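## Task

Carry the tray from the staging bench over to the work bench. Insert the tray's sample tube (orange dot on the cap) into the centre hole of one adapter in the centrifuge rotor, and the water blank (white dot) into the centre hole of the adapter directly opposite. Every tube must be pushed fully down and every rotor bucket must hang vertically. No tube may touch the floor (that is a failure). The bottles on the tray must finish upright in it, and the tray must finish resting on the work bench with nothing overhanging the edge. Any number of robots may be used. At the end, release everything and move the robots away. A robot that falls or is left tilted fails the task, and anything held in place only by a robot does not count.

## Robot and tools

Robots: two identical Hello Robot Stretch 3 units, r1 and r2. Each has a differential-drive base (0.33 m long, 0.34 m wide, rear omni caster), a lift on a mast, and a telescoping arm that reaches out to the robot's RIGHT side. The base cannot strafe, so moving the gripper forward or back means driving. A spot turn pivots about the point between the drive wheels, 0.05 m behind the front edge; with arm retracted and wrist folded the swept radius is 0.28 m, larger if the wrist is unfolded.

Frames: base frame has its origin on the floor between the drive wheels, x forward, y left, z up. hand_pose is reported in it, located where the closed fingertips meet. Odometry frame is the base frame at scene start; heading is positive to the left, range -3.142 to 3.142. Each robot reports in its own frames, so only images, lidar_m, wrist_depth_mm and head_depth_mm reveal where robots are relative to each other.

execute_actions: argument actions is a list holding one action or none (empty just returns state and images). The action is an object keyed by "r1" and/or "r2"; each robot entry may contain base, joints and contact_limits. base holds exactly one of translate_m (metres, -1 to 1, forward positive) or rotate_rad (radians, -3.2 to 3.2, left/counter-clockwise positive); both are offsets from where the base last reported itself. joints holds absolute targets by name: lift_m 0 to 1.1 (arm height); arm_m 0 to 0.52 (extension); wrist_yaw_rad -1.345 to 4.42 (0 along the arm, positive toward the front, 3.0 folded over base); wrist_pitch_rad -1.57 to 0.451 (0 level, negative tips fingers down); wrist_roll_rad -2.911 to 2.911; gripper_m -0.089 to 0.179 (wider when larger; real fingertip gap is 0.007 to 0.025 less); head_pan_rad -3.953 to 1.73 (0 ahead, positive left, -1.57 along the arm); head_tilt_rad -1.53 to 0.419 (negative down). contact_limits takes only arm_m, a motor_effort percent 1 to 100 that stops the arm motion (contact_stop) and caps its holding force until the next action. All listed motions start together; one action runs at most 15 s. Unlisted joints or bases may keep pushing toward old targets. An unknown key or out-of-range number rejects the whole call. cameras: list of r1_head_camera, r1_nav_camera, r1_wrist_camera, r2_head_camera, r2_nav_camera, r2_wrist_camera or "all"; omitted/null means all, [] none. Example: {"r1": {"base": {"translate_m": 0.3}}, "r2": {"base": {"translate_m": 0.3}, "joints": {"head_pan_rad": -0.8}}}.

wait: seconds 0 to 10; commands nothing, returns state and images. zoom_image: camera name plus region [x0, y0, x1, y1] in pixels of that camera's latest full image, top-left origin, at most 504 by 504. finished_scene: scene = current scene number; irreversible, ends the scene and reports success.

Results: base_status and joint_status report how each motion ended: done, off_target (stuck short and possibly still pushing), contact_stop, time_out, torque_fault. After the last three the target is dropped. Arm and lift stop on firm contact and go slack until recommanded; a slack lift may sink under load or be pushed up. Base, wrist and head have no contact stop. A wrist servo pushed hard for several seconds switches off for 10 s. on_its_own lists uncommanded joints; "held at" is their held target. motor_effort is percent of maximum, positive toward higher values, bracket shows the peak; readings are biased and noisy. Effort outside rest range suggests load or pressing. base_tilt gives forward/right lean in degrees (±4 fixed bias). turned_by_wheels and turned_by_imu give turn since last result. lidar_m: 12 sectors of 30 degrees, first straight ahead, counter-clockwise (4th left, 7th behind, 10th right), plane 0.17 m high, range 0.15 to 12 m, "-" none; blind to glass and own robot, sees the other robot; the mast and a low lift block some sectors. wrist_depth_mm (45 to 1000) and head_depth_mm (280 to 4000, sideways image) are 7x7 grids of median depths. Camera calibrations are given as K, distortion and T_world_to_cam relative to the carrying robot's base frame, with small per-scene errors, larger for the wrist camera at long reach.

Speed: base is fast (0.30 m/s, 1.9 rad/s) only when stowed: lift_m under 0.30, arm_m under 0.03, wrist_yaw_rad over 2.54; otherwise 0.10 m/s and 0.63 rad/s.

Gripping: command gripper_m below object width to grasp; to let go, open at least 0.02 beyond the touch value. Readings don't confirm a hold. Over-squeezing triggers a stall guard that can let items slip.

Hazards: fold/unfold the wrist only with lift_m 0.32 to 0.95, wrist_pitch_rad -0.4, roll near 0; folded, lift may go down to 0.25. With wrist_yaw_rad below -0.4 keep pitch at -0.5 or lower. Pushing into a rigid object with the gripper above about 0.45 m can tip the robot, more so with higher contact limits or repeated pushes. Driving while holding or hooking something fixed, or snagging furniture (especially reversing), can tip it: back out in small steps, free the gripper, lower lift to about 0.2. Robots pressing on each other fails the run; touching bases must not drive further. Two robots travel slightly different distances (under 2.5 cm per metre), which matters when sharing a load. Avoid drops, slams, tubes reaching the floor and hard shoves. Occasional brief pushes may disturb loose objects. Robots hold the last command while you think.

Each tool is called after "Emit:" as a command line: name --argument value for each argument, lists and objects as JSON in quotes; but a table of rows of numbers goes row by row, as --pt "numbers of a row", without its own name.

## Session

Emit:
execute_actions --actions '[]'

Scene clock: 0.00 s.
r1.base_odometry: x=+0.000 y=+0.000 heading=+0.000 (m, m, rad; r1's odometry frame)
r1.turned_by_wheels: +0.000 (rad since the last result)
r1.turned_by_imu: +0.000 (rad since the last result)
r1.base_tilt: forward=-0.7 right=-0.3 (deg)
r1.lidar_m: 1.48 2.99 1.74 2.88 1.60 0.86 0.71 0.70 0.78 1.24 3.09 2.42
r1.head_depth_mm: 1935 2851 - - - 1830 2406 / 1938 2889 - - - 1771 2315 / 1959 2943 - - - 1609 2250 / 1971 2982 - - - 1888 2130 / 1997 3037 - - - 3251 2130 / 2022 3094 - - - 3471 2313 / 2025 3114 3963 3938 3924 3402 2286
r1.base_status: not commanded
r1.joint_positions: lift_m=+0.552 arm_m=-0.001 wrist_yaw_rad=+2.892 wrist_pitch_rad=-0.480 wrist_roll_rad=+0.008 gripper_m=+0.037 head_pan_rad=+0.001 head_tilt_rad=-0.014
r1.joint_status: not commanded
r1.motor_effort: left_wheel=+0 right_wheel=-1 lift_m=+23 arm_m=-1 wrist_yaw_rad=-1 wrist_pitch_rad=+6 wrist_roll_rad=+0 gripper_m=+0 head_pan_rad=+0 head_tilt_rad=+1 (%)
r1.hand_pose: x=+0.0323 y=+0.0655 z=+0.5513 quat_wxyz=(+0.253, +0.705, +0.080, +0.658) (m; r1's base frame)
r1.wrist_depth_mm: - - - - - - - / - - - - - - - / - - - - - - - / - - - - - - - / 987 - 991 924 942 931 925 / 855 786 - 806 - 764 765 / 719 722 689 709 667 679 673
r2.base_odometry: x=+0.000 y=+0.000 heading=+0.000 (m, m, rad; r2's odometry frame)
r2.turned_by_wheels: +0.000 (rad since the last result)
r2.turned_by_imu: +0.000 (rad since the last result)
r2.base_tilt: forward=+0.7 right=-0.8 (deg)
r2.lidar_m: 1.36 4.33 1.53 1.10 1.06 1.09 1.48 3.85 1.41 1.24 2.97 1.38
r2.head_depth_mm: 1946 2883 - - - 1575 2149 / 1935 2864 - - - 1612 2262 / 1915 2795 - - - 1645 2485 / 1922 2775 - - - 1975 2510 / 1899 2589 - - - 2676 2446 / 1874 2546 - - 2806 2796 2440 / 1882 2530 - - - 3708 2604
r2.base_status: not commanded
r2.joint_positions: lift_m=+0.397 arm_m=-0.001 wrist_yaw_rad=+3.003 wrist_pitch_rad=-0.458 wrist_roll_rad=+0.019 gripper_m=+0.037 head_pan_rad=+0.000 head_tilt_rad=-0.001
r2.joint_status: not commanded
r2.motor_effort: left_wheel=-1 right_wheel=+0 lift_m=+35 arm_m=+1 wrist_yaw_rad=+1 wrist_pitch_rad=+6 wrist_roll_rad=+0 gripper_m=-1 head_pan_rad=+0 head_tilt_rad=+1 (%)
r2.hand_pose: x=+0.0089 y=+0.0731 z=+0.4003 quat_wxyz=(+0.209, +0.704, +0.111, +0.669) (m; r2's base frame)
r2.wrist_depth_mm: 811 - - - - - - / 848 - - - - - - / 897 979 - - - - - / 865 858 850 857 852 847 853 / 723 714 - 720 715 720 708 / 616 619 - 616 627 611 601 / 537 542 - 561 535 531 537
pictures: r1_head_camera (sideways: a quarter turn clockwise sets it upright), r1_nav_camera (sideways: a quarter turn counterclockwise sets it upright), r1_wrist_camera, r2_head_camera (sideways: a quarter turn clockwise sets it upright), r2_nav_camera (sideways: a quarter turn counterclockwise sets it upright), r2_wrist_camera
Images, in order (width x height): r1_head_camera 896x504, r1_nav_camera 672x504, r1_wrist_camera 644x364, r2_head_camera 896x504, r2_nav_camera 672x504, r2_wrist_camera 644x364.

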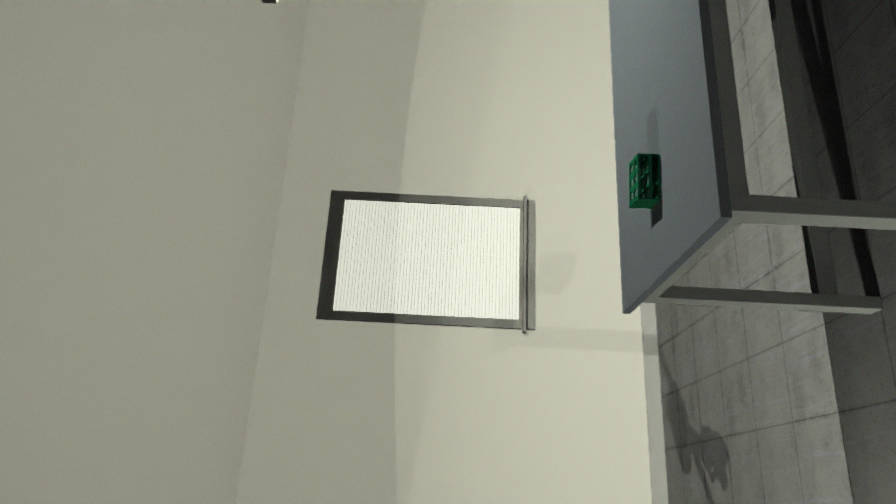

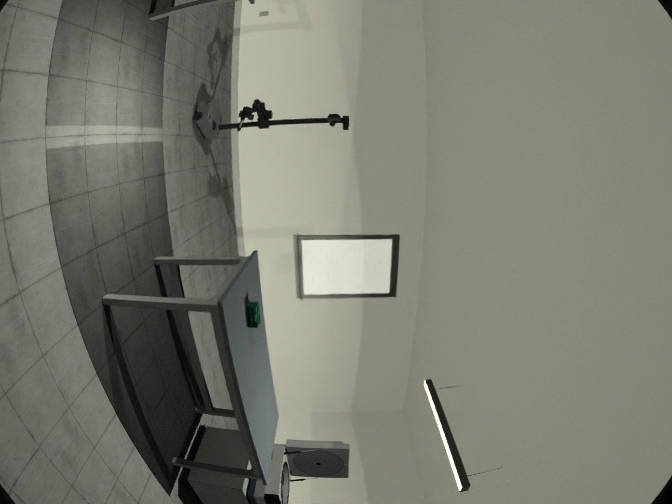

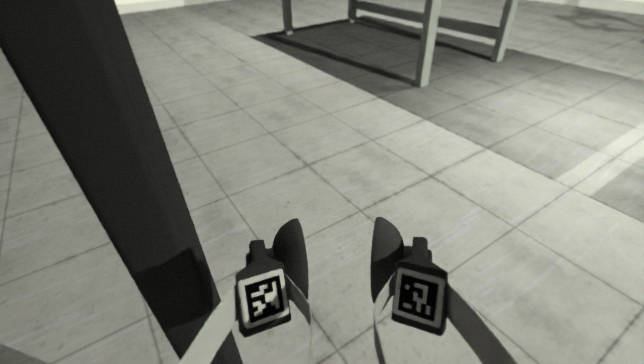

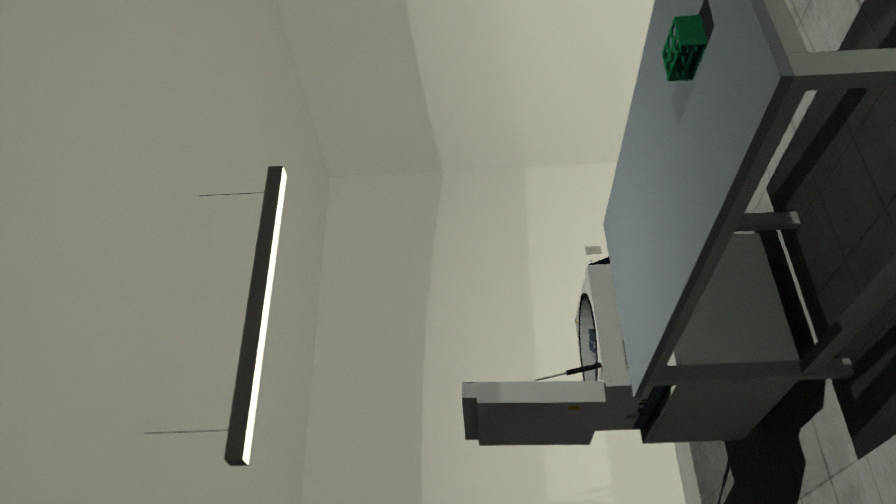

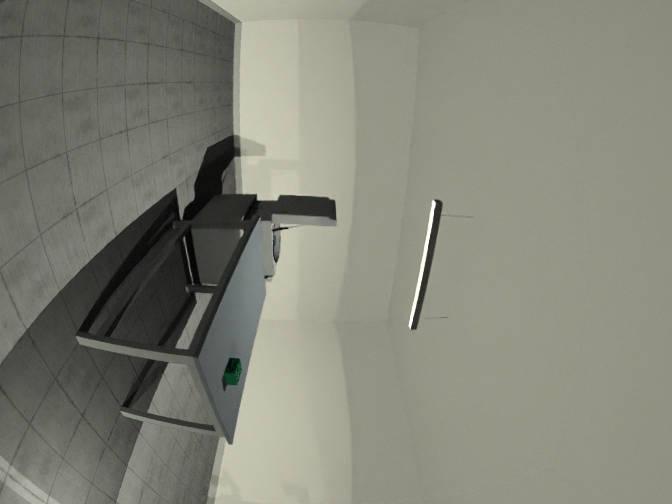

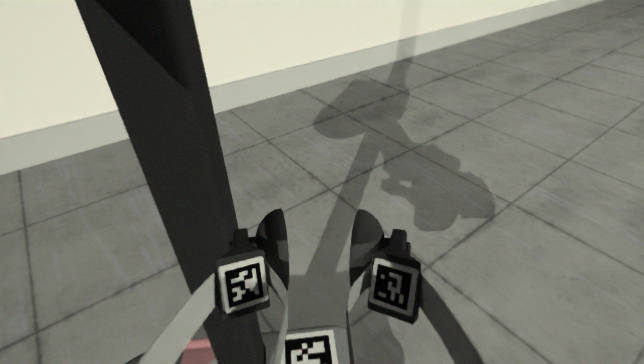

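Emit:
execute_actions --actions '[{"r1":{"joints":{"head_pan_rad":1.7,"head_tilt_rad":-0.4}},"r2":{"joints":{"head_pan_rad":-1.9,"head_tilt_rad":-0.3}}}]' --cameras '["r1_nav_camera","r1_head_camera","r2_nav_camera"]'

Emit:
execute_actions --actions '[{"r1":{"joints":{"head_pan_rad":-2.4,"head_tilt_rad":-0.4}},"r2":{"joints":{"head_pan_rad":-3.6,"head_tilt_rad":-0.3}}}]' --cameras '["r1_nav_camera","r1_head_camera","r2_nav_camera"]'

Scene clock: 3.00 s.
r1.base_odometry: x=+0.000 y=+0.000 heading=+0.000 (m, m, rad; r1's odometry frame)
r1.turned_by_wheels: +0.000 (rad since the last result)
r1.turned_by_imu: +0.000 (rad since the last result)
r1.base_tilt: forward=-0.7 right=-0.3 (deg)
r1.lidar_m: 1.48 3.00 1.74 2.89 1.60 0.85 0.71 0.70 0.78 1.24 3.09 2.42
r1.head_depth_mm: - - - 3749 2501 1863 1484 / - - - 3392 2445 1854 1478 / - - - 3592 2425 1832 1473 / - - - 3601 2408 1811 1459 / - - - 3523 2377 1796 1450 / - - - 3457 2353 1774 1435 / 3947 - - 3425 2338 1779 1477
r1.base_status: not commanded
r1.joint_positions: lift_m=+0.552 arm_m=-0.001 wrist_yaw_rad=+2.892 wrist_pitch_rad=-0.480 wrist_roll_rad=+0.008 gripper_m=+0.037 head_pan_rad=+1.693 head_tilt_rad=-0.395
r1.joint_status: all done
r1.motor_effort: left_wheel=+0(1) right_wheel=+0(0) lift_m=+23(24) arm_m=-1(1) wrist_yaw_rad=+0(0) wrist_pitch_rad=+6(6) wrist_roll_rad=+1(0) gripper_m=+0(1) head_pan_rad=+6(58) head_tilt_rad=-2(20) (%)
r1.hand_pose: x=+0.0323 y=+0.0655 z=+0.5513 quat_wxyz=(+0.253, +0.705, +0.080, +0.658) (m; r1's base frame)
r1.wrist_depth_mm: - - - - - - - / - - - - - - - / - - - - - - - / - - - - - - - / 984 - 925 905 952 960 921 / 811 843 - 804 - 781 755 / 728 714 672 709 673 674 667
r2.base_odometry: x=+0.000 y=+0.000 heading=+0.000 (m, m, rad; r2's odometry frame)
r2.turned_by_wheels: +0.000 (rad since the last result)
r2.turned_by_imu: +0.000 (rad since the last result)
r2.base_tilt: forward=+0.6 right=-0.8 (deg)
r2.lidar_m: 1.36 4.36 1.53 1.10 1.06 1.09 1.47 3.83 1.40 1.24 2.97 1.37
r2.head_depth_mm: 3849 - - - 2836 2066 1602 / - - - 2468 2753 2098 1622 / - - - 2222 2940 1998 1631 / - - - 1875 2797 2096 1642 / - - - 1910 2529 2108 1572 / - - - 2013 1339 1890 1493 / 3815 - - - 1534 2148 1661
r2.base_status: not commanded
r2.joint_positions: lift_m=+0.397 arm_m=-0.001 wrist_yaw_rad=+3.003 wrist_pitch_rad=-0.458 wrist_roll_rad=+0.019 gripper_m=+0.037 head_pan_rad=-1.893 head_tilt_rad=-0.296
r2.joint_status: all done
r2.motor_effort: left_wheel=-2(1) right_wheel=+0(0) lift_m=+35(35) arm_m=+1(1) wrist_yaw_rad=+0(0) wrist_pitch_rad=+6(6) wrist_roll_rad=+0(0) gripper_m=-1(0) head_pan_rad=-4(52) head_tilt_rad=-2(16) (%)
r2.hand_pose: x=+0.0089 y=+0.0731 z=+0.4003 quat_wxyz=(+0.209, +0.704, +0.111, +0.669) (m; r2's base frame)
r2.wrist_depth_mm: 803 - - - - - - / 854 - - - - - - / 911 967 - - - - - / 851 866 850 853 858 859 857 / 717 718 - 712 724 714 706 / 616 617 - 608 631 611 610 / 538 549 - 566 536 538 537
pictures: r1_head_camera (sideways: a quarter turn clockwise sets it upright), r1_nav_camera (sideways: a quarter turn counterclockwise sets it upright), r2_nav_camera (sideways: a quarter turn counterclockwise sets it upright)
camera_calibration (this result's frames):
r1_head_camera: T_world_to_cam=[[0.0862867, -0.361631, -0.92832, 1.23245], [-0.992413, -0.113118, -0.0481784, 0.0701347], [-0.0875872, 0.925434, -0.368647, 0.441649], [0, 0, 0, 1]] pos_world=[0.00194111, 0.0449092, 1.3103]
r1_nav_camera: T_world_to_cam=[[-0.0327865, 0.378695, 0.924941, -1.16372], [0.98888, 0.146602, -0.0249696, 0.0784707], [-0.145054, 0.913837, -0.379291, 0.455259], [0, 0, 0, 1]] pos_world=[-0.0497155, 0.013158, 1.251]
r2_nav_camera: T_world_to_cam=[[-0.0612246, -0.251226, 0.96599, -1.21818], [-0.959461, 0.281567, 0.0124168, 0.0411192], [-0.275111, -0.92607, -0.258281, 0.297756], [0, 0, 0, 1]] pos_world=[0.0467857, -0.0418731, 1.25314]
Images, in order (width x height): r1_head_camera 896x504, r1_nav_camera 672x504, r2_nav_camera 672x504.

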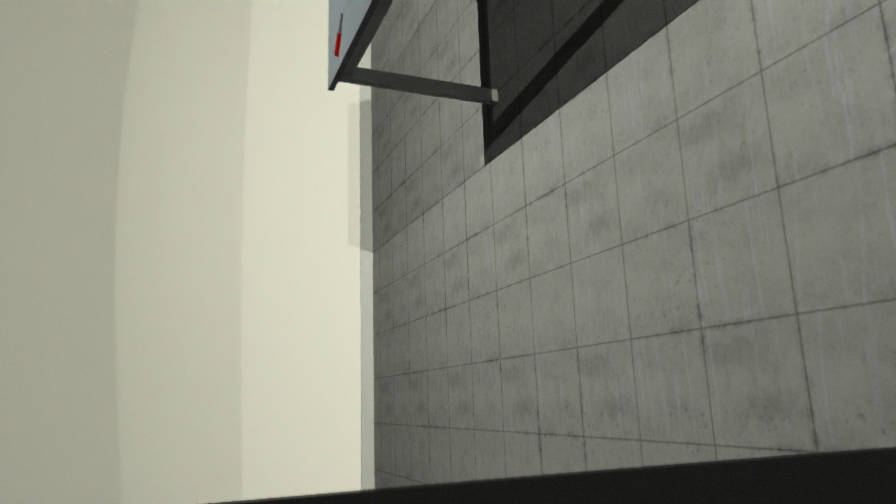

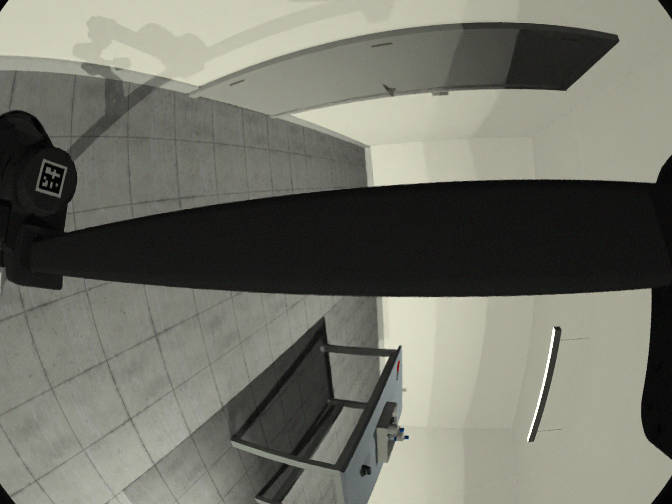

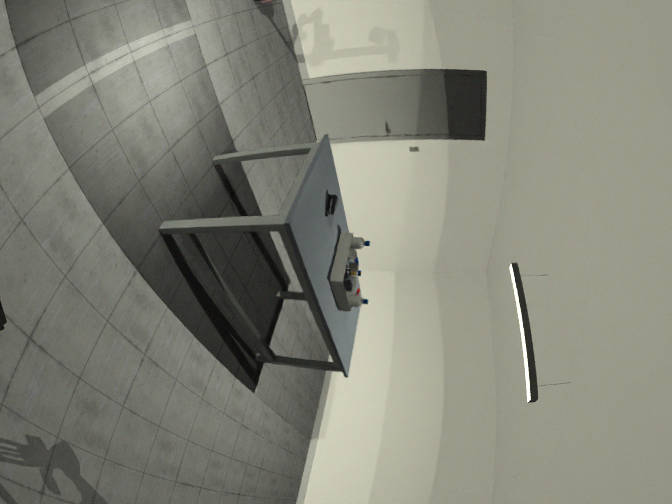

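Scene clock: 5.53 s.
r1.base_odometry: x=+0.000 y=+0.000 heading=+0.000 (m, m, rad; r1's odometry frame)
r1.turned_by_wheels: +0.000 (rad since the last result)
r1.turned_by_imu: +0.000 (rad since the last result)
r1.base_tilt: forward=-0.8 right=-0.3 (deg)
r1.lidar_m: 1.48 2.99 1.75 2.89 1.60 0.85 0.71 0.70 0.78 1.24 3.07 2.44
r1.head_depth_mm: 564 595 631 670 717 770 830 / 585 620 657 702 752 809 876 / 608 645 688 735 791 854 926 / 635 674 718 771 833 903 988 / 661 706 755 813 880 962 1059 / 690 741 794 858 939 1028 1138 / 724 777 838 912 994 1098 1228
r1.base_status: not commanded
r1.joint_positions: lift_m=+0.552 arm_m=-0.001 wrist_yaw_rad=+2.892 wrist_pitch_rad=-0.480 wrist_roll_rad=+0.008 gripper_m=+0.037 head_pan_rad=-2.393 head_tilt_rad=-0.395
r1.joint_status: all done
r1.motor_effort: left_wheel=-1(0) right_wheel=+0(1) lift_m=+24(24) arm_m=-1(1) wrist_yaw_rad=+0(0) wrist_pitch_rad=+6(6) wrist_roll_rad=+1(1) gripper_m=+0(1) head_pan_rad=-5(55) head_tilt_rad=-2(2) (%)
r1.hand_pose: x=+0.0323 y=+0.0655 z=+0.5513 quat_wxyz=(+0.253, +0.705, +0.080, +0.658) (m; r1's base frame)
r1.wrist_depth_mm: - - - - - - - / - - - - - - - / - - - - - - - / - - - - - - - / 980 - 938 925 973 887 906 / 838 824 - 790 - 800 778 / 732 699 673 691 691 671 670
r2.base_odometry: x=+0.000 y=+0.000 heading=+0.000 (m, m, rad; r2's odometry frame)
r2.turned_by_wheels: +0.000 (rad since the last result)
r2.turned_by_imu: +0.000 (rad since the last result)
r2.base_tilt: forward=+0.6 right=-0.8 (deg)
r2.lidar_m: 1.36 4.34 1.53 1.10 1.06 1.09 1.48 3.84 1.41 1.24 2.98 1.37
r2.head_depth_mm: 915 950 995 1037 1087 1137 1196 / 959 999 1051 1097 1150 1202 1279 / 1005 1052 1106 1160 1214 1295 1359 / 1059 1108 1168 1230 1297 1375 1462 / 1122 1175 1246 1310 1389 1483 1539 / 1189 1253 1321 1414 1496 1597 1630 / 1264 1344 1420 1511 1616 1740 1653
r2.base_status: not commanded
r2.joint_positions: lift_m=+0.397 arm_m=-0.001 wrist_yaw_rad=+3.003 wrist_pitch_rad=-0.458 wrist_roll_rad=+0.019 gripper_m=+0.037 head_pan_rad=-3.593 head_tilt_rad=-0.296
r2.joint_status: all done
r2.motor_effort: left_wheel=-1(1) right_wheel=+0(0) lift_m=+35(35) arm_m=+1(1) wrist_yaw_rad=+0(1) wrist_pitch_rad=+6(6) wrist_roll_rad=+0(0) gripper_m=+0(0) head_pan_rad=-4(52) head_tilt_rad=-2(2) (%)
r2.hand_pose: x=+0.0089 y=+0.0731 z=+0.4003 quat_wxyz=(+0.209, +0.704, +0.111, +0.669) (m; r2's base frame)
r2.wrist_depth_mm: 815 - - - - - - / 847 - - - - - - / 891 971 - - - - - / 870 871 860 853 849 861 842 / 716 715 - 702 725 705 704 / 616 617 - 608 638 619 611 / 544 549 - 565 542 531 533
pictures: r1_head_camera (sideways: a quarter turn clockwise sets it upright), r1_nav_camera (sideways: a quarter turn counterclockwise sets it upright), r2_nav_camera (sideways: a quarter turn counterclockwise sets it upright)
camera_calibration (this result's frames):
r1_head_camera: T_world_to_cam=[[0.242397, 0.28214, -0.928246, 1.2314], [0.673766, -0.737372, -0.0481801, 0.0599732], [-0.698057, -0.613742, -0.368833, 0.445615], [0, 0, 0, 1]] pos_world=[-0.0278326, -0.029713, 1.31029]
r1_nav_camera: T_world_to_cam=[[-0.2876, -0.248821, 0.924865, -1.16206], [-0.698801, 0.71488, -0.0249746, 0.0887721], [-0.654953, -0.653479, -0.379476, 0.45861], [0, 0, 0, 1]] pos_world=[0.0281924, -0.0529153, 1.251]
r2_nav_camera: T_world_to_cam=[[-0.241307, 0.0931165, 0.965971, -1.21705], [0.402849, 0.915182, 0.0124141, 0.0328126], [-0.882884, 0.392136, -0.258352, 0.301556], [0, 0, 0, 1]] pos_world=[-0.0406633, -0.0349526, 1.25314]
Images, in order (width x height): r1_head_camera 896x504, r1_nav_camera 672x504, r2_nav_camera 672x504.

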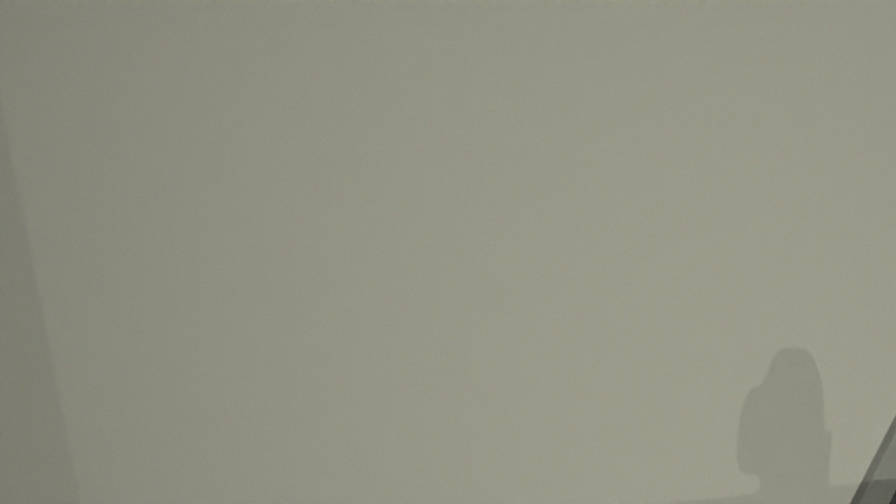

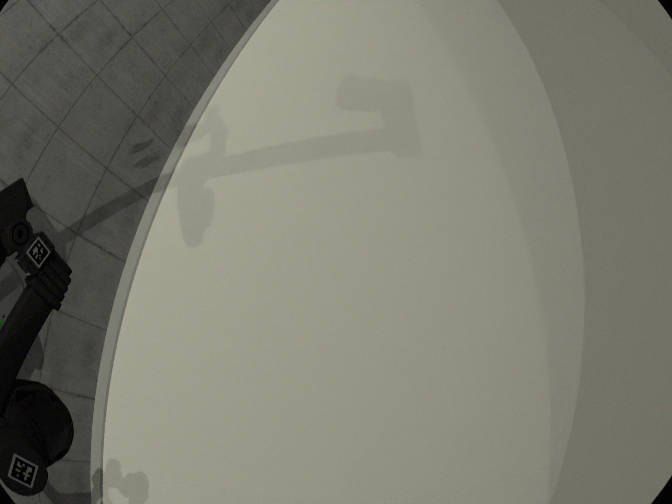

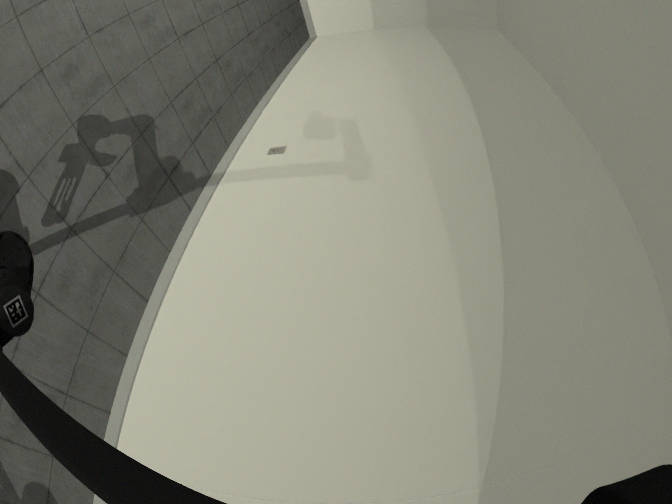

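Emit:
execute_actions --actions '[{"r1":{"base":{"rotate_rad":1.53},"joints":{"head_pan_rad":-0.3,"head_tilt_rad":-0.5}},"r2":{"base":{"rotate_rad":-0.95},"joints":{"head_pan_rad":0,"head_tilt_rad":-0.5,"lift_m":0.27}}}]' --cameras '[]'

Emit:
execute_actions --actions '[{"r1":{"base":{"translate_m":1}},"r2":{"base":{"translate_m":1}}}]' --cameras '["r1_nav_camera","r2_nav_camera"]'

Scene clock: 14.77 s.
r1.base_odometry: x=+0.000 y=+0.000 heading=+1.530 (m, m, rad; r1's odometry frame)
r1.turned_by_wheels: +1.530 (rad since the last result)
r1.turned_by_imu: +1.534 (rad since the last result)
r1.base_tilt: forward=-0.7 right=-0.3 (deg)
r1.lidar_m: 2.88 1.73 0.87 0.71 0.70 0.77 1.19 4.17 2.46 1.48 3.00 1.74
r1.head_depth_mm: - - 2396 2667 2162 1674 1375 / - - 2010 2683 2128 1672 1366 / - - 2243 2837 2067 1648 1361 / - - 2434 2861 2083 1640 1352 / - - 3866 2835 2075 1627 1348 / - - - 2785 2053 1614 1338 / - - - 2759 2017 1611 1328
r1.base_status: done
r1.joint_positions: lift_m=+0.552 arm_m=-0.001 wrist_yaw_rad=+2.892 wrist_pitch_rad=-0.480 wrist_roll_rad=+0.008 gripper_m=+0.037 head_pan_rad=-0.307 head_tilt_rad=-0.494
r1.joint_status: all done
r1.motor_effort: left_wheel=-2(5) right_wheel=+2(4) lift_m=+23(24) arm_m=+0(1) wrist_yaw_rad=+0(0) wrist_pitch_rad=+6(6) wrist_roll_rad=+1(0) gripper_m=+0(1) head_pan_rad=+4(56) head_tilt_rad=-2(11) (%)
r1.hand_pose: x=+0.0323 y=+0.0655 z=+0.5513 quat_wxyz=(+0.253, +0.705, +0.080, +0.658) (m; r1's base frame)
r1.wrist_depth_mm: - 623 697 821 - - - / - 692 762 901 - - - / 615 739 812 - - - - / 634 - 907 - - - - / 704 - 892 940 958 944 896 / 712 800 - 794 - 773 791 / 712 706 696 719 681 678 688
r2.base_odometry: x=+0.000 y=+0.000 heading=-0.950 (m, m, rad; r2's odometry frame)
r2.turned_by_wheels: -0.950 (rad since the last result)
r2.turned_by_imu: -0.955 (rad since the last result)
r2.base_tilt: forward=+0.8 right=-1.0 (deg)
r2.lidar_m: 2.97 1.36 1.51 3.16 1.39 1.08 1.06 1.12 1.63 4.24 1.28 1.24
r2.head_depth_mm: 3113 3313 3593 2810 2089 1652 1364 / 3127 3368 3636 2818 2082 1647 1367 / 3208 3406 3599 2885 2096 1657 1375 / 3137 3434 3634 2865 2095 1666 1377 / 3156 3331 3574 2863 2125 1676 1376 / 3174 3404 3634 2879 2107 1673 1382 / 3197 3414 3638 2913 2130 1687 1384
r2.base_status: done
r2.joint_positions: lift_m=+0.271 arm_m=-0.001 wrist_yaw_rad=+3.003 wrist_pitch_rad=-0.459 wrist_roll_rad=+0.019 gripper_m=+0.037 head_pan_rad=-0.007 head_tilt_rad=-0.494
r2.joint_status: all done
r2.motor_effort: left_wheel=+2(10) right_wheel=-3(9) lift_m=+18(31) arm_m=+1(1) wrist_yaw_rad=-1(0) wrist_pitch_rad=+6(6) wrist_roll_rad=+0(0) gripper_m=+0(0) head_pan_rad=+5(51) head_tilt_rad=-2(15) (%)
r2.hand_pose: x=+0.0089 y=+0.0730 z=+0.2742 quat_wxyz=(+0.209, +0.704, +0.111, +0.669) (m; r2's base frame)
r2.wrist_depth_mm: - - - - - - - / - - - - - - - / 822 812 819 823 815 812 814 / 657 649 654 648 649 641 653 / 543 545 - 553 548 539 542 / 482 - - - 479 465 467 / - - - - 406 410 407
pictures: none
No camera images: the call's "cameras" was empty. Leave "cameras" out to get every camera's image.

Scene clock: 25.70 s.
r1.base_odometry: x=+0.041 y=+0.999 heading=+1.530 (m, m, rad; r1's odometry frame)
r1.turned_by_wheels: +0.000 (rad since the last result)
r1.turned_by_imu: +0.006 (rad since the last result)
r1.base_tilt: forward=-0.7 right=-0.3 (deg)
r1.lidar_m: 1.88 2.66 1.31 1.07 1.07 1.17 1.82 3.17 1.85 1.75 0.99 1.78
r1.head_depth_mm: 3926 - 1670 1228 2049 1672 1377 / - - 1918 1356 2127 1668 1365 / - - 1898 2476 2089 1649 1352 / - - 1864 2846 2091 1642 1353 / 3876 - 3567 2683 2065 1633 1348 / 3603 3850 - 2809 2049 1618 1343 / 3396 3637 3842 2752 2035 1607 1326
r1.base_status: done
r1.joint_positions: lift_m=+0.552 arm_m=-0.001 wrist_yaw_rad=+2.892 wrist_pitch_rad=-0.480 wrist_roll_rad=+0.008 gripper_m=+0.037 head_pan_rad=-0.307 head_tilt_rad=-0.494
r1.joint_status: not commanded
r1.motor_effort: left_wheel=-2(2) right_wheel=+1(4) lift_m=+23(24) arm_m=-1(1) wrist_yaw_rad=+0(0) wrist_pitch_rad=+6(6) wrist_roll_rad=+1(1) gripper_m=+0(1) head_pan_rad=+5(5) head_tilt_rad=-3(3) (%)
r1.hand_pose: x=+0.0323 y=+0.0655 z=+0.5513 quat_wxyz=(+0.253, +0.705, +0.080, +0.658) (m; r1's base frame)
r1.wrist_depth_mm: - 964 - - - - - / - - - - - - - / 881 - - - - - - / 961 - - - - - - / 948 - 958 949 931 917 884 / 795 828 - 812 - 768 783 / 703 713 670 692 686 681 680
r2.base_odometry: x=+0.582 y=-0.813 heading=-0.950 (m, m, rad; r2's odometry frame)
r2.turned_by_wheels: +0.000 (rad since the last result)
r2.turned_by_imu: +0.002 (rad since the last result)
r2.base_tilt: forward=+0.7 right=-0.9 (deg)
r2.lidar_m: 2.69 2.86 1.06 0.87 2.70 2.09 2.05 2.18 3.16 0.86 1.05 1.73
r2.head_depth_mm: 2278 2446 2593 2800 1874 1652 1363 / 2295 2465 2685 2785 2094 1650 1359 / 2281 2482 2685 2801 2097 1647 1373 / 2301 2470 2697 2802 2097 1661 1376 / 2302 2466 2679 2802 2115 1670 1374 / 2314 2470 2715 2826 2122 1661 1370 / 2304 2475 2702 2841 2117 1686 1384
r2.base_status: done
r2.joint_positions: lift_m=+0.271 arm_m=-0.001 wrist_yaw_rad=+3.003 wrist_pitch_rad=-0.459 wrist_roll_rad=+0.019 gripper_m=+0.037 head_pan_rad=-0.007 head_tilt_rad=-0.495
r2.joint_status: not commanded
r2.motor_effort: left_wheel=+1(12) right_wheel=-3(8) lift_m=+19(20) arm_m=+1(1) wrist_yaw_rad=+0(0) wrist_pitch_rad=+6(6) wrist_roll_rad=+0(0) gripper_m=+0(0) head_pan_rad=+5(5) head_tilt_rad=-2(3) (%)
r2.hand_pose: x=+0.0089 y=+0.0730 z=+0.2742 quat_wxyz=(+0.209, +0.704, +0.111, +0.669) (m; r2's base frame)
r2.wrist_depth_mm: - - - - - - - / - - - - - - - / 814 817 819 812 808 816 812 / 651 650 647 652 647 651 648 / 542 539 - 551 553 538 543 / 480 - - - 479 463 466 / - - - - 409 408 407
pictures: r1_nav_camera (sideways: a quarter turn counterclockwise sets it upright), r2_nav_camera (sideways: a quarter turn counterclockwise sets it upright)
camera_calibration (this result's frames):
r1_nav_camera: T_world_to_cam=[[0.443541, -0.154852, 0.882775, -1.11161], [-0.28055, -0.95945, -0.0273422, 0.0892998], [0.851213, -0.235535, -0.468999, 0.565917], [0, 0, 0, 1]] pos_world=[0.0363828, 0.0468371, 1.24916]
r2_nav_camera: T_world_to_cam=[[0.443401, 0.0183262, 0.896136, -1.13007], [0.0312705, -0.999499, 0.00496751, 0.044776], [0.895778, 0.02582, -0.443752, 0.531986], [0, 0, 0, 1]] pos_world=[0.0231341, 0.0517276, 1.24854]
Images, in order (width x height): r1_nav_camera 672x504, r2_nav_camera 672x504.

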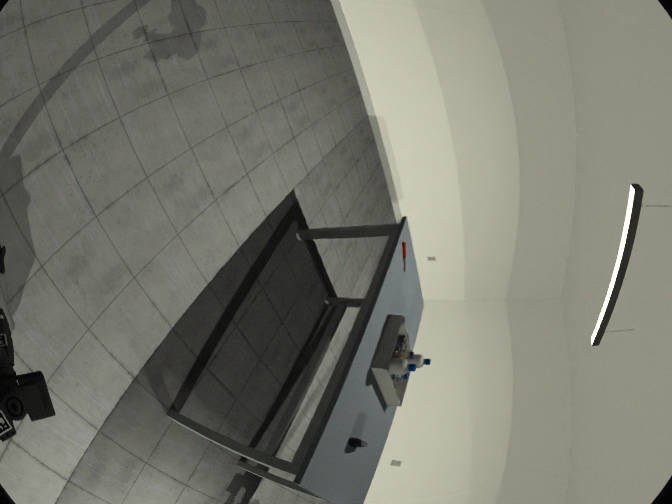

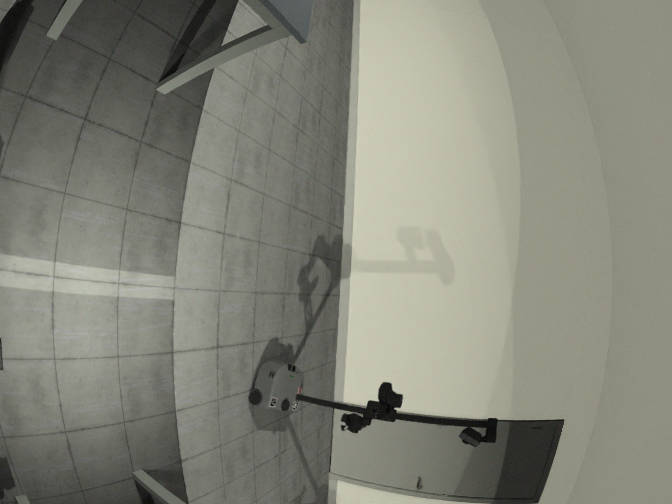

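Emit:
execute_actions --actions '[{"r1":{"base":{"translate_m":1},"joints":{"lift_m":0.4}},"r2":{"base":{"translate_m":1}}}]' --cameras '[]'

Emit:
execute_actions --actions '[{"r1":{"base":{"rotate_rad":0.4},"joints":{"lift_m":0.9,"head_pan_rad":-1.57,"head_tilt_rad":-0.6}},"r2":{"base":{"rotate_rad":1.25},"joints":{"head_pan_rad":-0.3,"head_tilt_rad":-0.3}}}]' --cameras '["r1_nav_camera","r1_head_camera","r2_nav_camera","r2_head_camera"]'

Scene clock: 39.00 s.
r1.base_odometry: x=+0.082 y=+1.998 heading=+1.530 (m, m, rad; r1's odometry frame)
r1.turned_by_wheels: +0.000 (rad since the last result)
r1.turned_by_imu: +0.006 (rad since the last result)
r1.base_tilt: forward=-0.8 right=-0.3 (deg)
r1.lidar_m: 2.78 2.77 1.76 1.42 1.41 1.57 2.46 1.70 0.95 1.27 1.26 0.90
r1.head_depth_mm: 3510 3704 3848 1216 880 1537 1383 / 3594 3948 - 1200 904 1657 1366 / 3308 3628 3917 2921 979 1652 1366 / 3038 3335 3678 2858 1930 1290 1337 / 2828 3080 3358 2830 2062 1637 1345 / 2656 2853 3094 2809 2063 1619 1342 / 2488 2665 2880 2760 2030 1607 1333
r1.base_status: done
r1.joint_positions: lift_m=+0.400 arm_m=-0.001 wrist_yaw_rad=+2.892 wrist_pitch_rad=-0.481 wrist_roll_rad=+0.008 gripper_m=+0.037 head_pan_rad=-0.307 head_tilt_rad=-0.494
r1.joint_status: all done
r1.motor_effort: left_wheel=-2(2) right_wheel=+1(3) lift_m=+21(22) arm_m=+0(0) wrist_yaw_rad=+0(1) wrist_pitch_rad=+7(7) wrist_roll_rad=+1(1) gripper_m=+1(1) head_pan_rad=+5(5) head_tilt_rad=-2(2) (%)
r1.hand_pose: x=+0.0322 y=+0.0654 z=+0.3990 quat_wxyz=(+0.253, +0.705, +0.080, +0.658) (m; r1's base frame)
r1.wrist_depth_mm: - - - - - - - / - - - - - - - / - - - - - - - / 895 - 877 896 867 851 845 / 746 - 740 725 746 705 705 / 631 635 - 613 - 612 600 / 562 551 - 561 533 532 534
r2.base_odometry: x=+1.164 y=-1.627 heading=-0.950 (m, m, rad; r2's odometry frame)
r2.turned_by_wheels: +0.000 (rad since the last result)
r2.turned_by_imu: +0.002 (rad since the last result)
r2.base_tilt: forward=+0.7 right=-0.9 (deg)
r2.lidar_m: 1.69 1.80 2.63 2.23 0.86 1.25 3.02 1.35 1.00 1.69 2.20 1.73
r2.head_depth_mm: 1427 1539 1678 1818 1929 1641 1362 / 1437 1544 1670 1825 1937 1639 1368 / 1446 1550 1674 1819 1952 1655 1374 / 1435 1546 1673 1824 1959 1664 1371 / 1432 1554 1675 1831 1957 1671 1378 / 1436 1558 1688 1834 1966 1675 1378 / 1445 1550 1683 1843 1975 1683 1376
r2.base_status: done
r2.joint_positions: lift_m=+0.271 arm_m=-0.001 wrist_yaw_rad=+3.003 wrist_pitch_rad=-0.459 wrist_roll_rad=+0.019 gripper_m=+0.037 head_pan_rad=-0.007 head_tilt_rad=-0.495
r2.joint_status: not commanded
r2.motor_effort: left_wheel=+1(11) right_wheel=-3(8) lift_m=+19(19) arm_m=+1(1) wrist_yaw_rad=+0(1) wrist_pitch_rad=+6(6) wrist_roll_rad=+0(0) gripper_m=-1(1) head_pan_rad=+5(5) head_tilt_rad=-2(2) (%)
r2.hand_pose: x=+0.0089 y=+0.0730 z=+0.2741 quat_wxyz=(+0.209, +0.704, +0.111, +0.669) (m; r2's base frame)
r2.wrist_depth_mm: - - - - - - - / - - - - - - - / 811 805 800 808 809 794 809 / 654 662 645 653 640 647 637 / 546 549 - 547 548 540 536 / 483 - - - 474 465 467 / - - - - 408 407 406
pictures: none
No camera images: the call's "cameras" was empty. Leave "cameras" out to get every camera's image.

Scene clock: 44.37 s.
r1.base_odometry: x=+0.082 y=+1.998 heading=+1.930 (m, m, rad; r1's odometry frame)
r1.turned_by_wheels: +0.400 (rad since the last result)
r1.turned_by_imu: +0.401 (rad since the last result)
r1.base_tilt: forward=-0.7 right=-0.4 (deg)
r1.lidar_m: 2.76 1.95 1.47 1.41 1.48 2.11 1.70 0.95 1.30 1.26 0.91 0.91
r1.head_depth_mm: 2887 3168 3366 1004 800 1603 - / 2888 3198 3366 855 796 1566 - / 2926 3181 3437 972 808 1520 - / 2933 3223 1112 879 809 1504 - / 2949 3271 1370 965 802 1532 - / 2973 3274 1350 963 812 1498 1313 / 2972 3275 1332 953 818 1478 1251
r1.base_status: done
r1.joint_positions: lift_m=+0.900 arm_m=-0.001 wrist_yaw_rad=+2.892 wrist_pitch_rad=-0.481 wrist_roll_rad=+0.008 gripper_m=+0.037 head_pan_rad=-1.563 head_tilt_rad=-0.593
r1.joint_status: all done
r1.motor_effort: left_wheel=-2(5) right_wheel=+1(4) lift_m=+26(26) arm_m=-1(0) wrist_yaw_rad=+0(0) wrist_pitch_rad=+7(7) wrist_roll_rad=+1(1) gripper_m=+0(1) head_pan_rad=-5(56) head_tilt_rad=-3(11) (%)
r1.hand_pose: x=+0.0322 y=+0.0653 z=+0.8987 quat_wxyz=(+0.253, +0.705, +0.081, +0.658) (m; r1's base frame)
r1.wrist_depth_mm: - - - - - - - / - - - - - - - / - - - - - - - / - - - - - - - / - - - - - - - / - - - - - - - / - - - - - - -
r2.base_odometry: x=+1.164 y=-1.627 heading=+0.300 (m, m, rad; r2's odometry frame)
r2.turned_by_wheels: +1.250 (rad since the last result)
r2.turned_by_imu: +1.255 (rad since the last result)
r2.base_tilt: forward=+0.6 right=-0.8 (deg)
r2.lidar_m: 3.50 0.86 1.25 3.04 3.03 1.35 0.99 1.65 1.93 1.69 1.70 1.98
r2.head_depth_mm: 1888 1965 2054 2135 2207 2031 1591 / 2103 2214 2291 2385 2449 2051 1601 / 2326 2454 2553 2731 2674 2054 1616 / 2650 2832 2968 3168 2845 2055 1608 / 3060 3253 3523 3747 2890 2067 1623 / 3617 - - - 2916 2098 1634 / 3798 - - - 2941 2080 1638
r2.base_status: done
r2.joint_positions: lift_m=+0.271 arm_m=-0.001 wrist_yaw_rad=+3.003 wrist_pitch_rad=-0.459 wrist_roll_rad=+0.019 gripper_m=+0.037 head_pan_rad=-0.293 head_tilt_rad=-0.309
r2.joint_status: all done
r2.motor_effort: left_wheel=-3(11) right_wheel=+3(12) lift_m=+19(19) arm_m=+1(1) wrist_yaw_rad=+2(0) wrist_pitch_rad=+6(6) wrist_roll_rad=+0(0) gripper_m=-1(0) head_pan_rad=-4(33) head_tilt_rad=+3(14) (%)
r2.hand_pose: x=+0.0089 y=+0.0730 z=+0.2741 quat_wxyz=(+0.209, +0.704, +0.111, +0.669) (m; r2's base frame)
r2.wrist_depth_mm: - - - - - - - / - - - - - - - / 822 817 801 810 803 808 732 / 661 650 654 647 649 647 647 / 552 536 - 552 548 538 543 / 477 - - - 474 465 464 / - - - - 404 408 407
pictures: r1_head_camera (sideways: a quarter turn clockwise sets it upright), r1_nav_camera (sideways: a quarter turn counterclockwise sets it upright), r2_head_camera (sideways: a quarter turn clockwise sets it upright), r2_nav_camera (sideways: a quarter turn counterclockwise sets it upright)
camera_calibration (this result's frames):
r1_head_camera: T_world_to_cam=[[-0.0459387, 0.544293, -0.837637, 1.11497], [0.998763, 0.00903773, -0.0489027, 0.058919], [-0.019047, -0.838847, -0.544034, 0.669448], [0, 0, 0, 1]] pos_world=[0.00512534, -0.0458397, 1.30103]
r1_nav_camera: T_world_to_cam=[[-0.00916308, -0.554288, 0.832274, -1.04299], [-0.999183, -0.0276776, -0.0294338, 0.0964029], [0.0393502, -0.831864, -0.553582, 0.680922], [0, 0, 0, 1]] pos_world=[0.0599727, -0.00901655, 1.24784]
r2_head_camera: T_world_to_cam=[[-0.255384, 0.106988, -0.960902, 1.26563], [0.31723, 0.948111, 0.0212514, -0.0276517], [0.913315, -0.299399, -0.276072, 0.306596], [0, 0, 0, 1]] pos_world=[0.0519751, -0.0173951, 1.30138]
r2_nav_camera: T_world_to_cam=[[0.265249, -0.0576624, 0.962454, -1.21555], [-0.253546, -0.96725, 0.0119269, 0.037451], [0.930246, -0.24719, -0.271182, 0.307195], [0, 0, 0, 1]] pos_world=[0.0461519, 0.0420688, 1.25277]
Images, in order (width x height): r1_head_camera 896x504, r1_nav_camera 672x504, r2_head_camera 896x504, r2_nav_camera 672x504.

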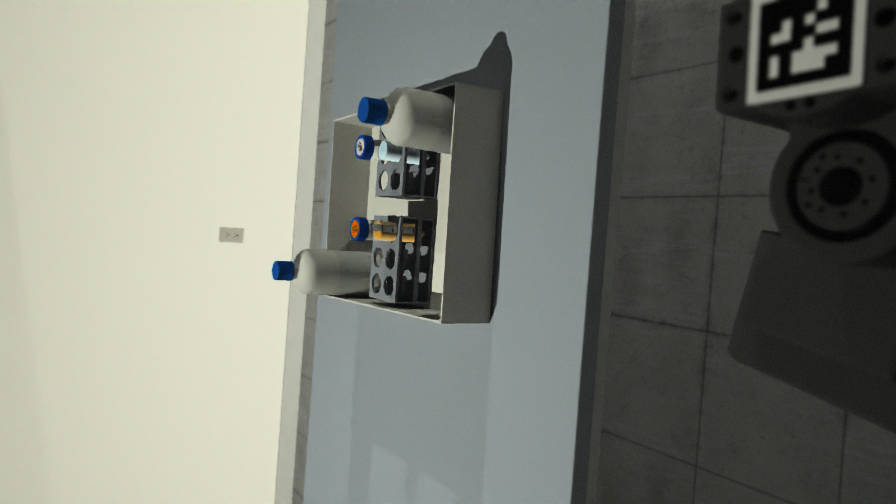

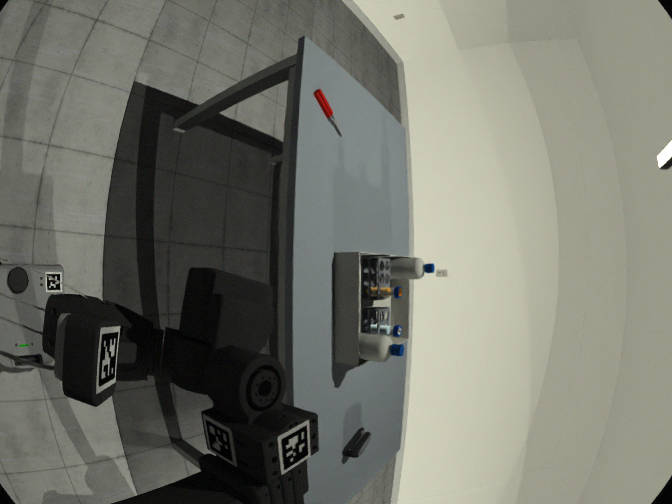

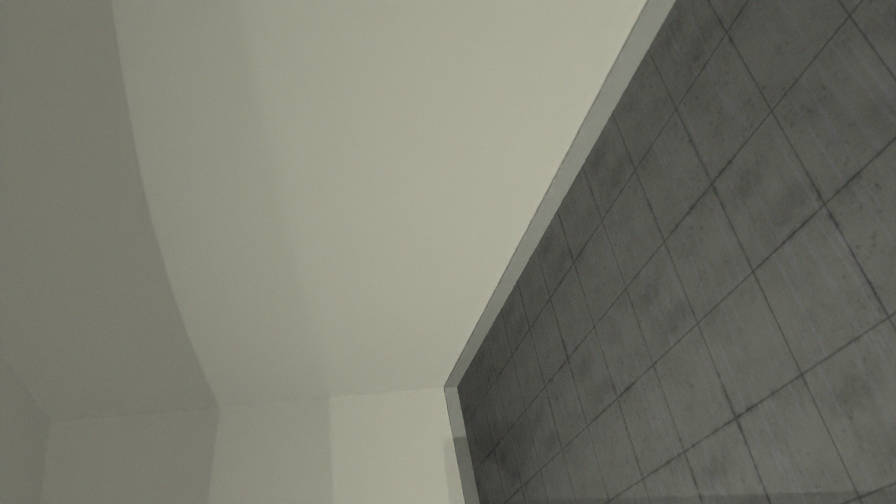

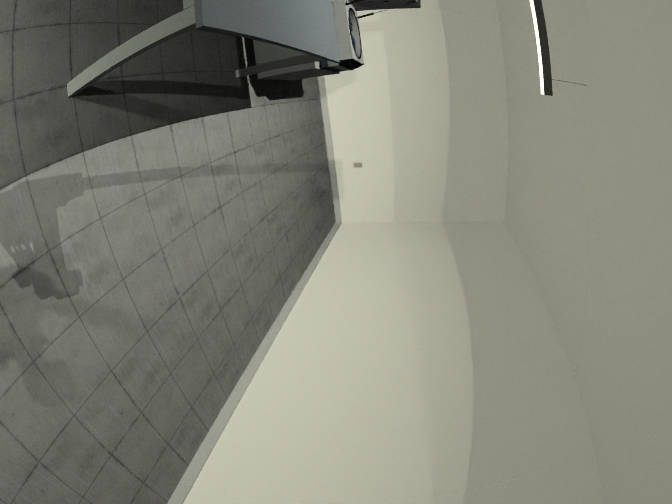

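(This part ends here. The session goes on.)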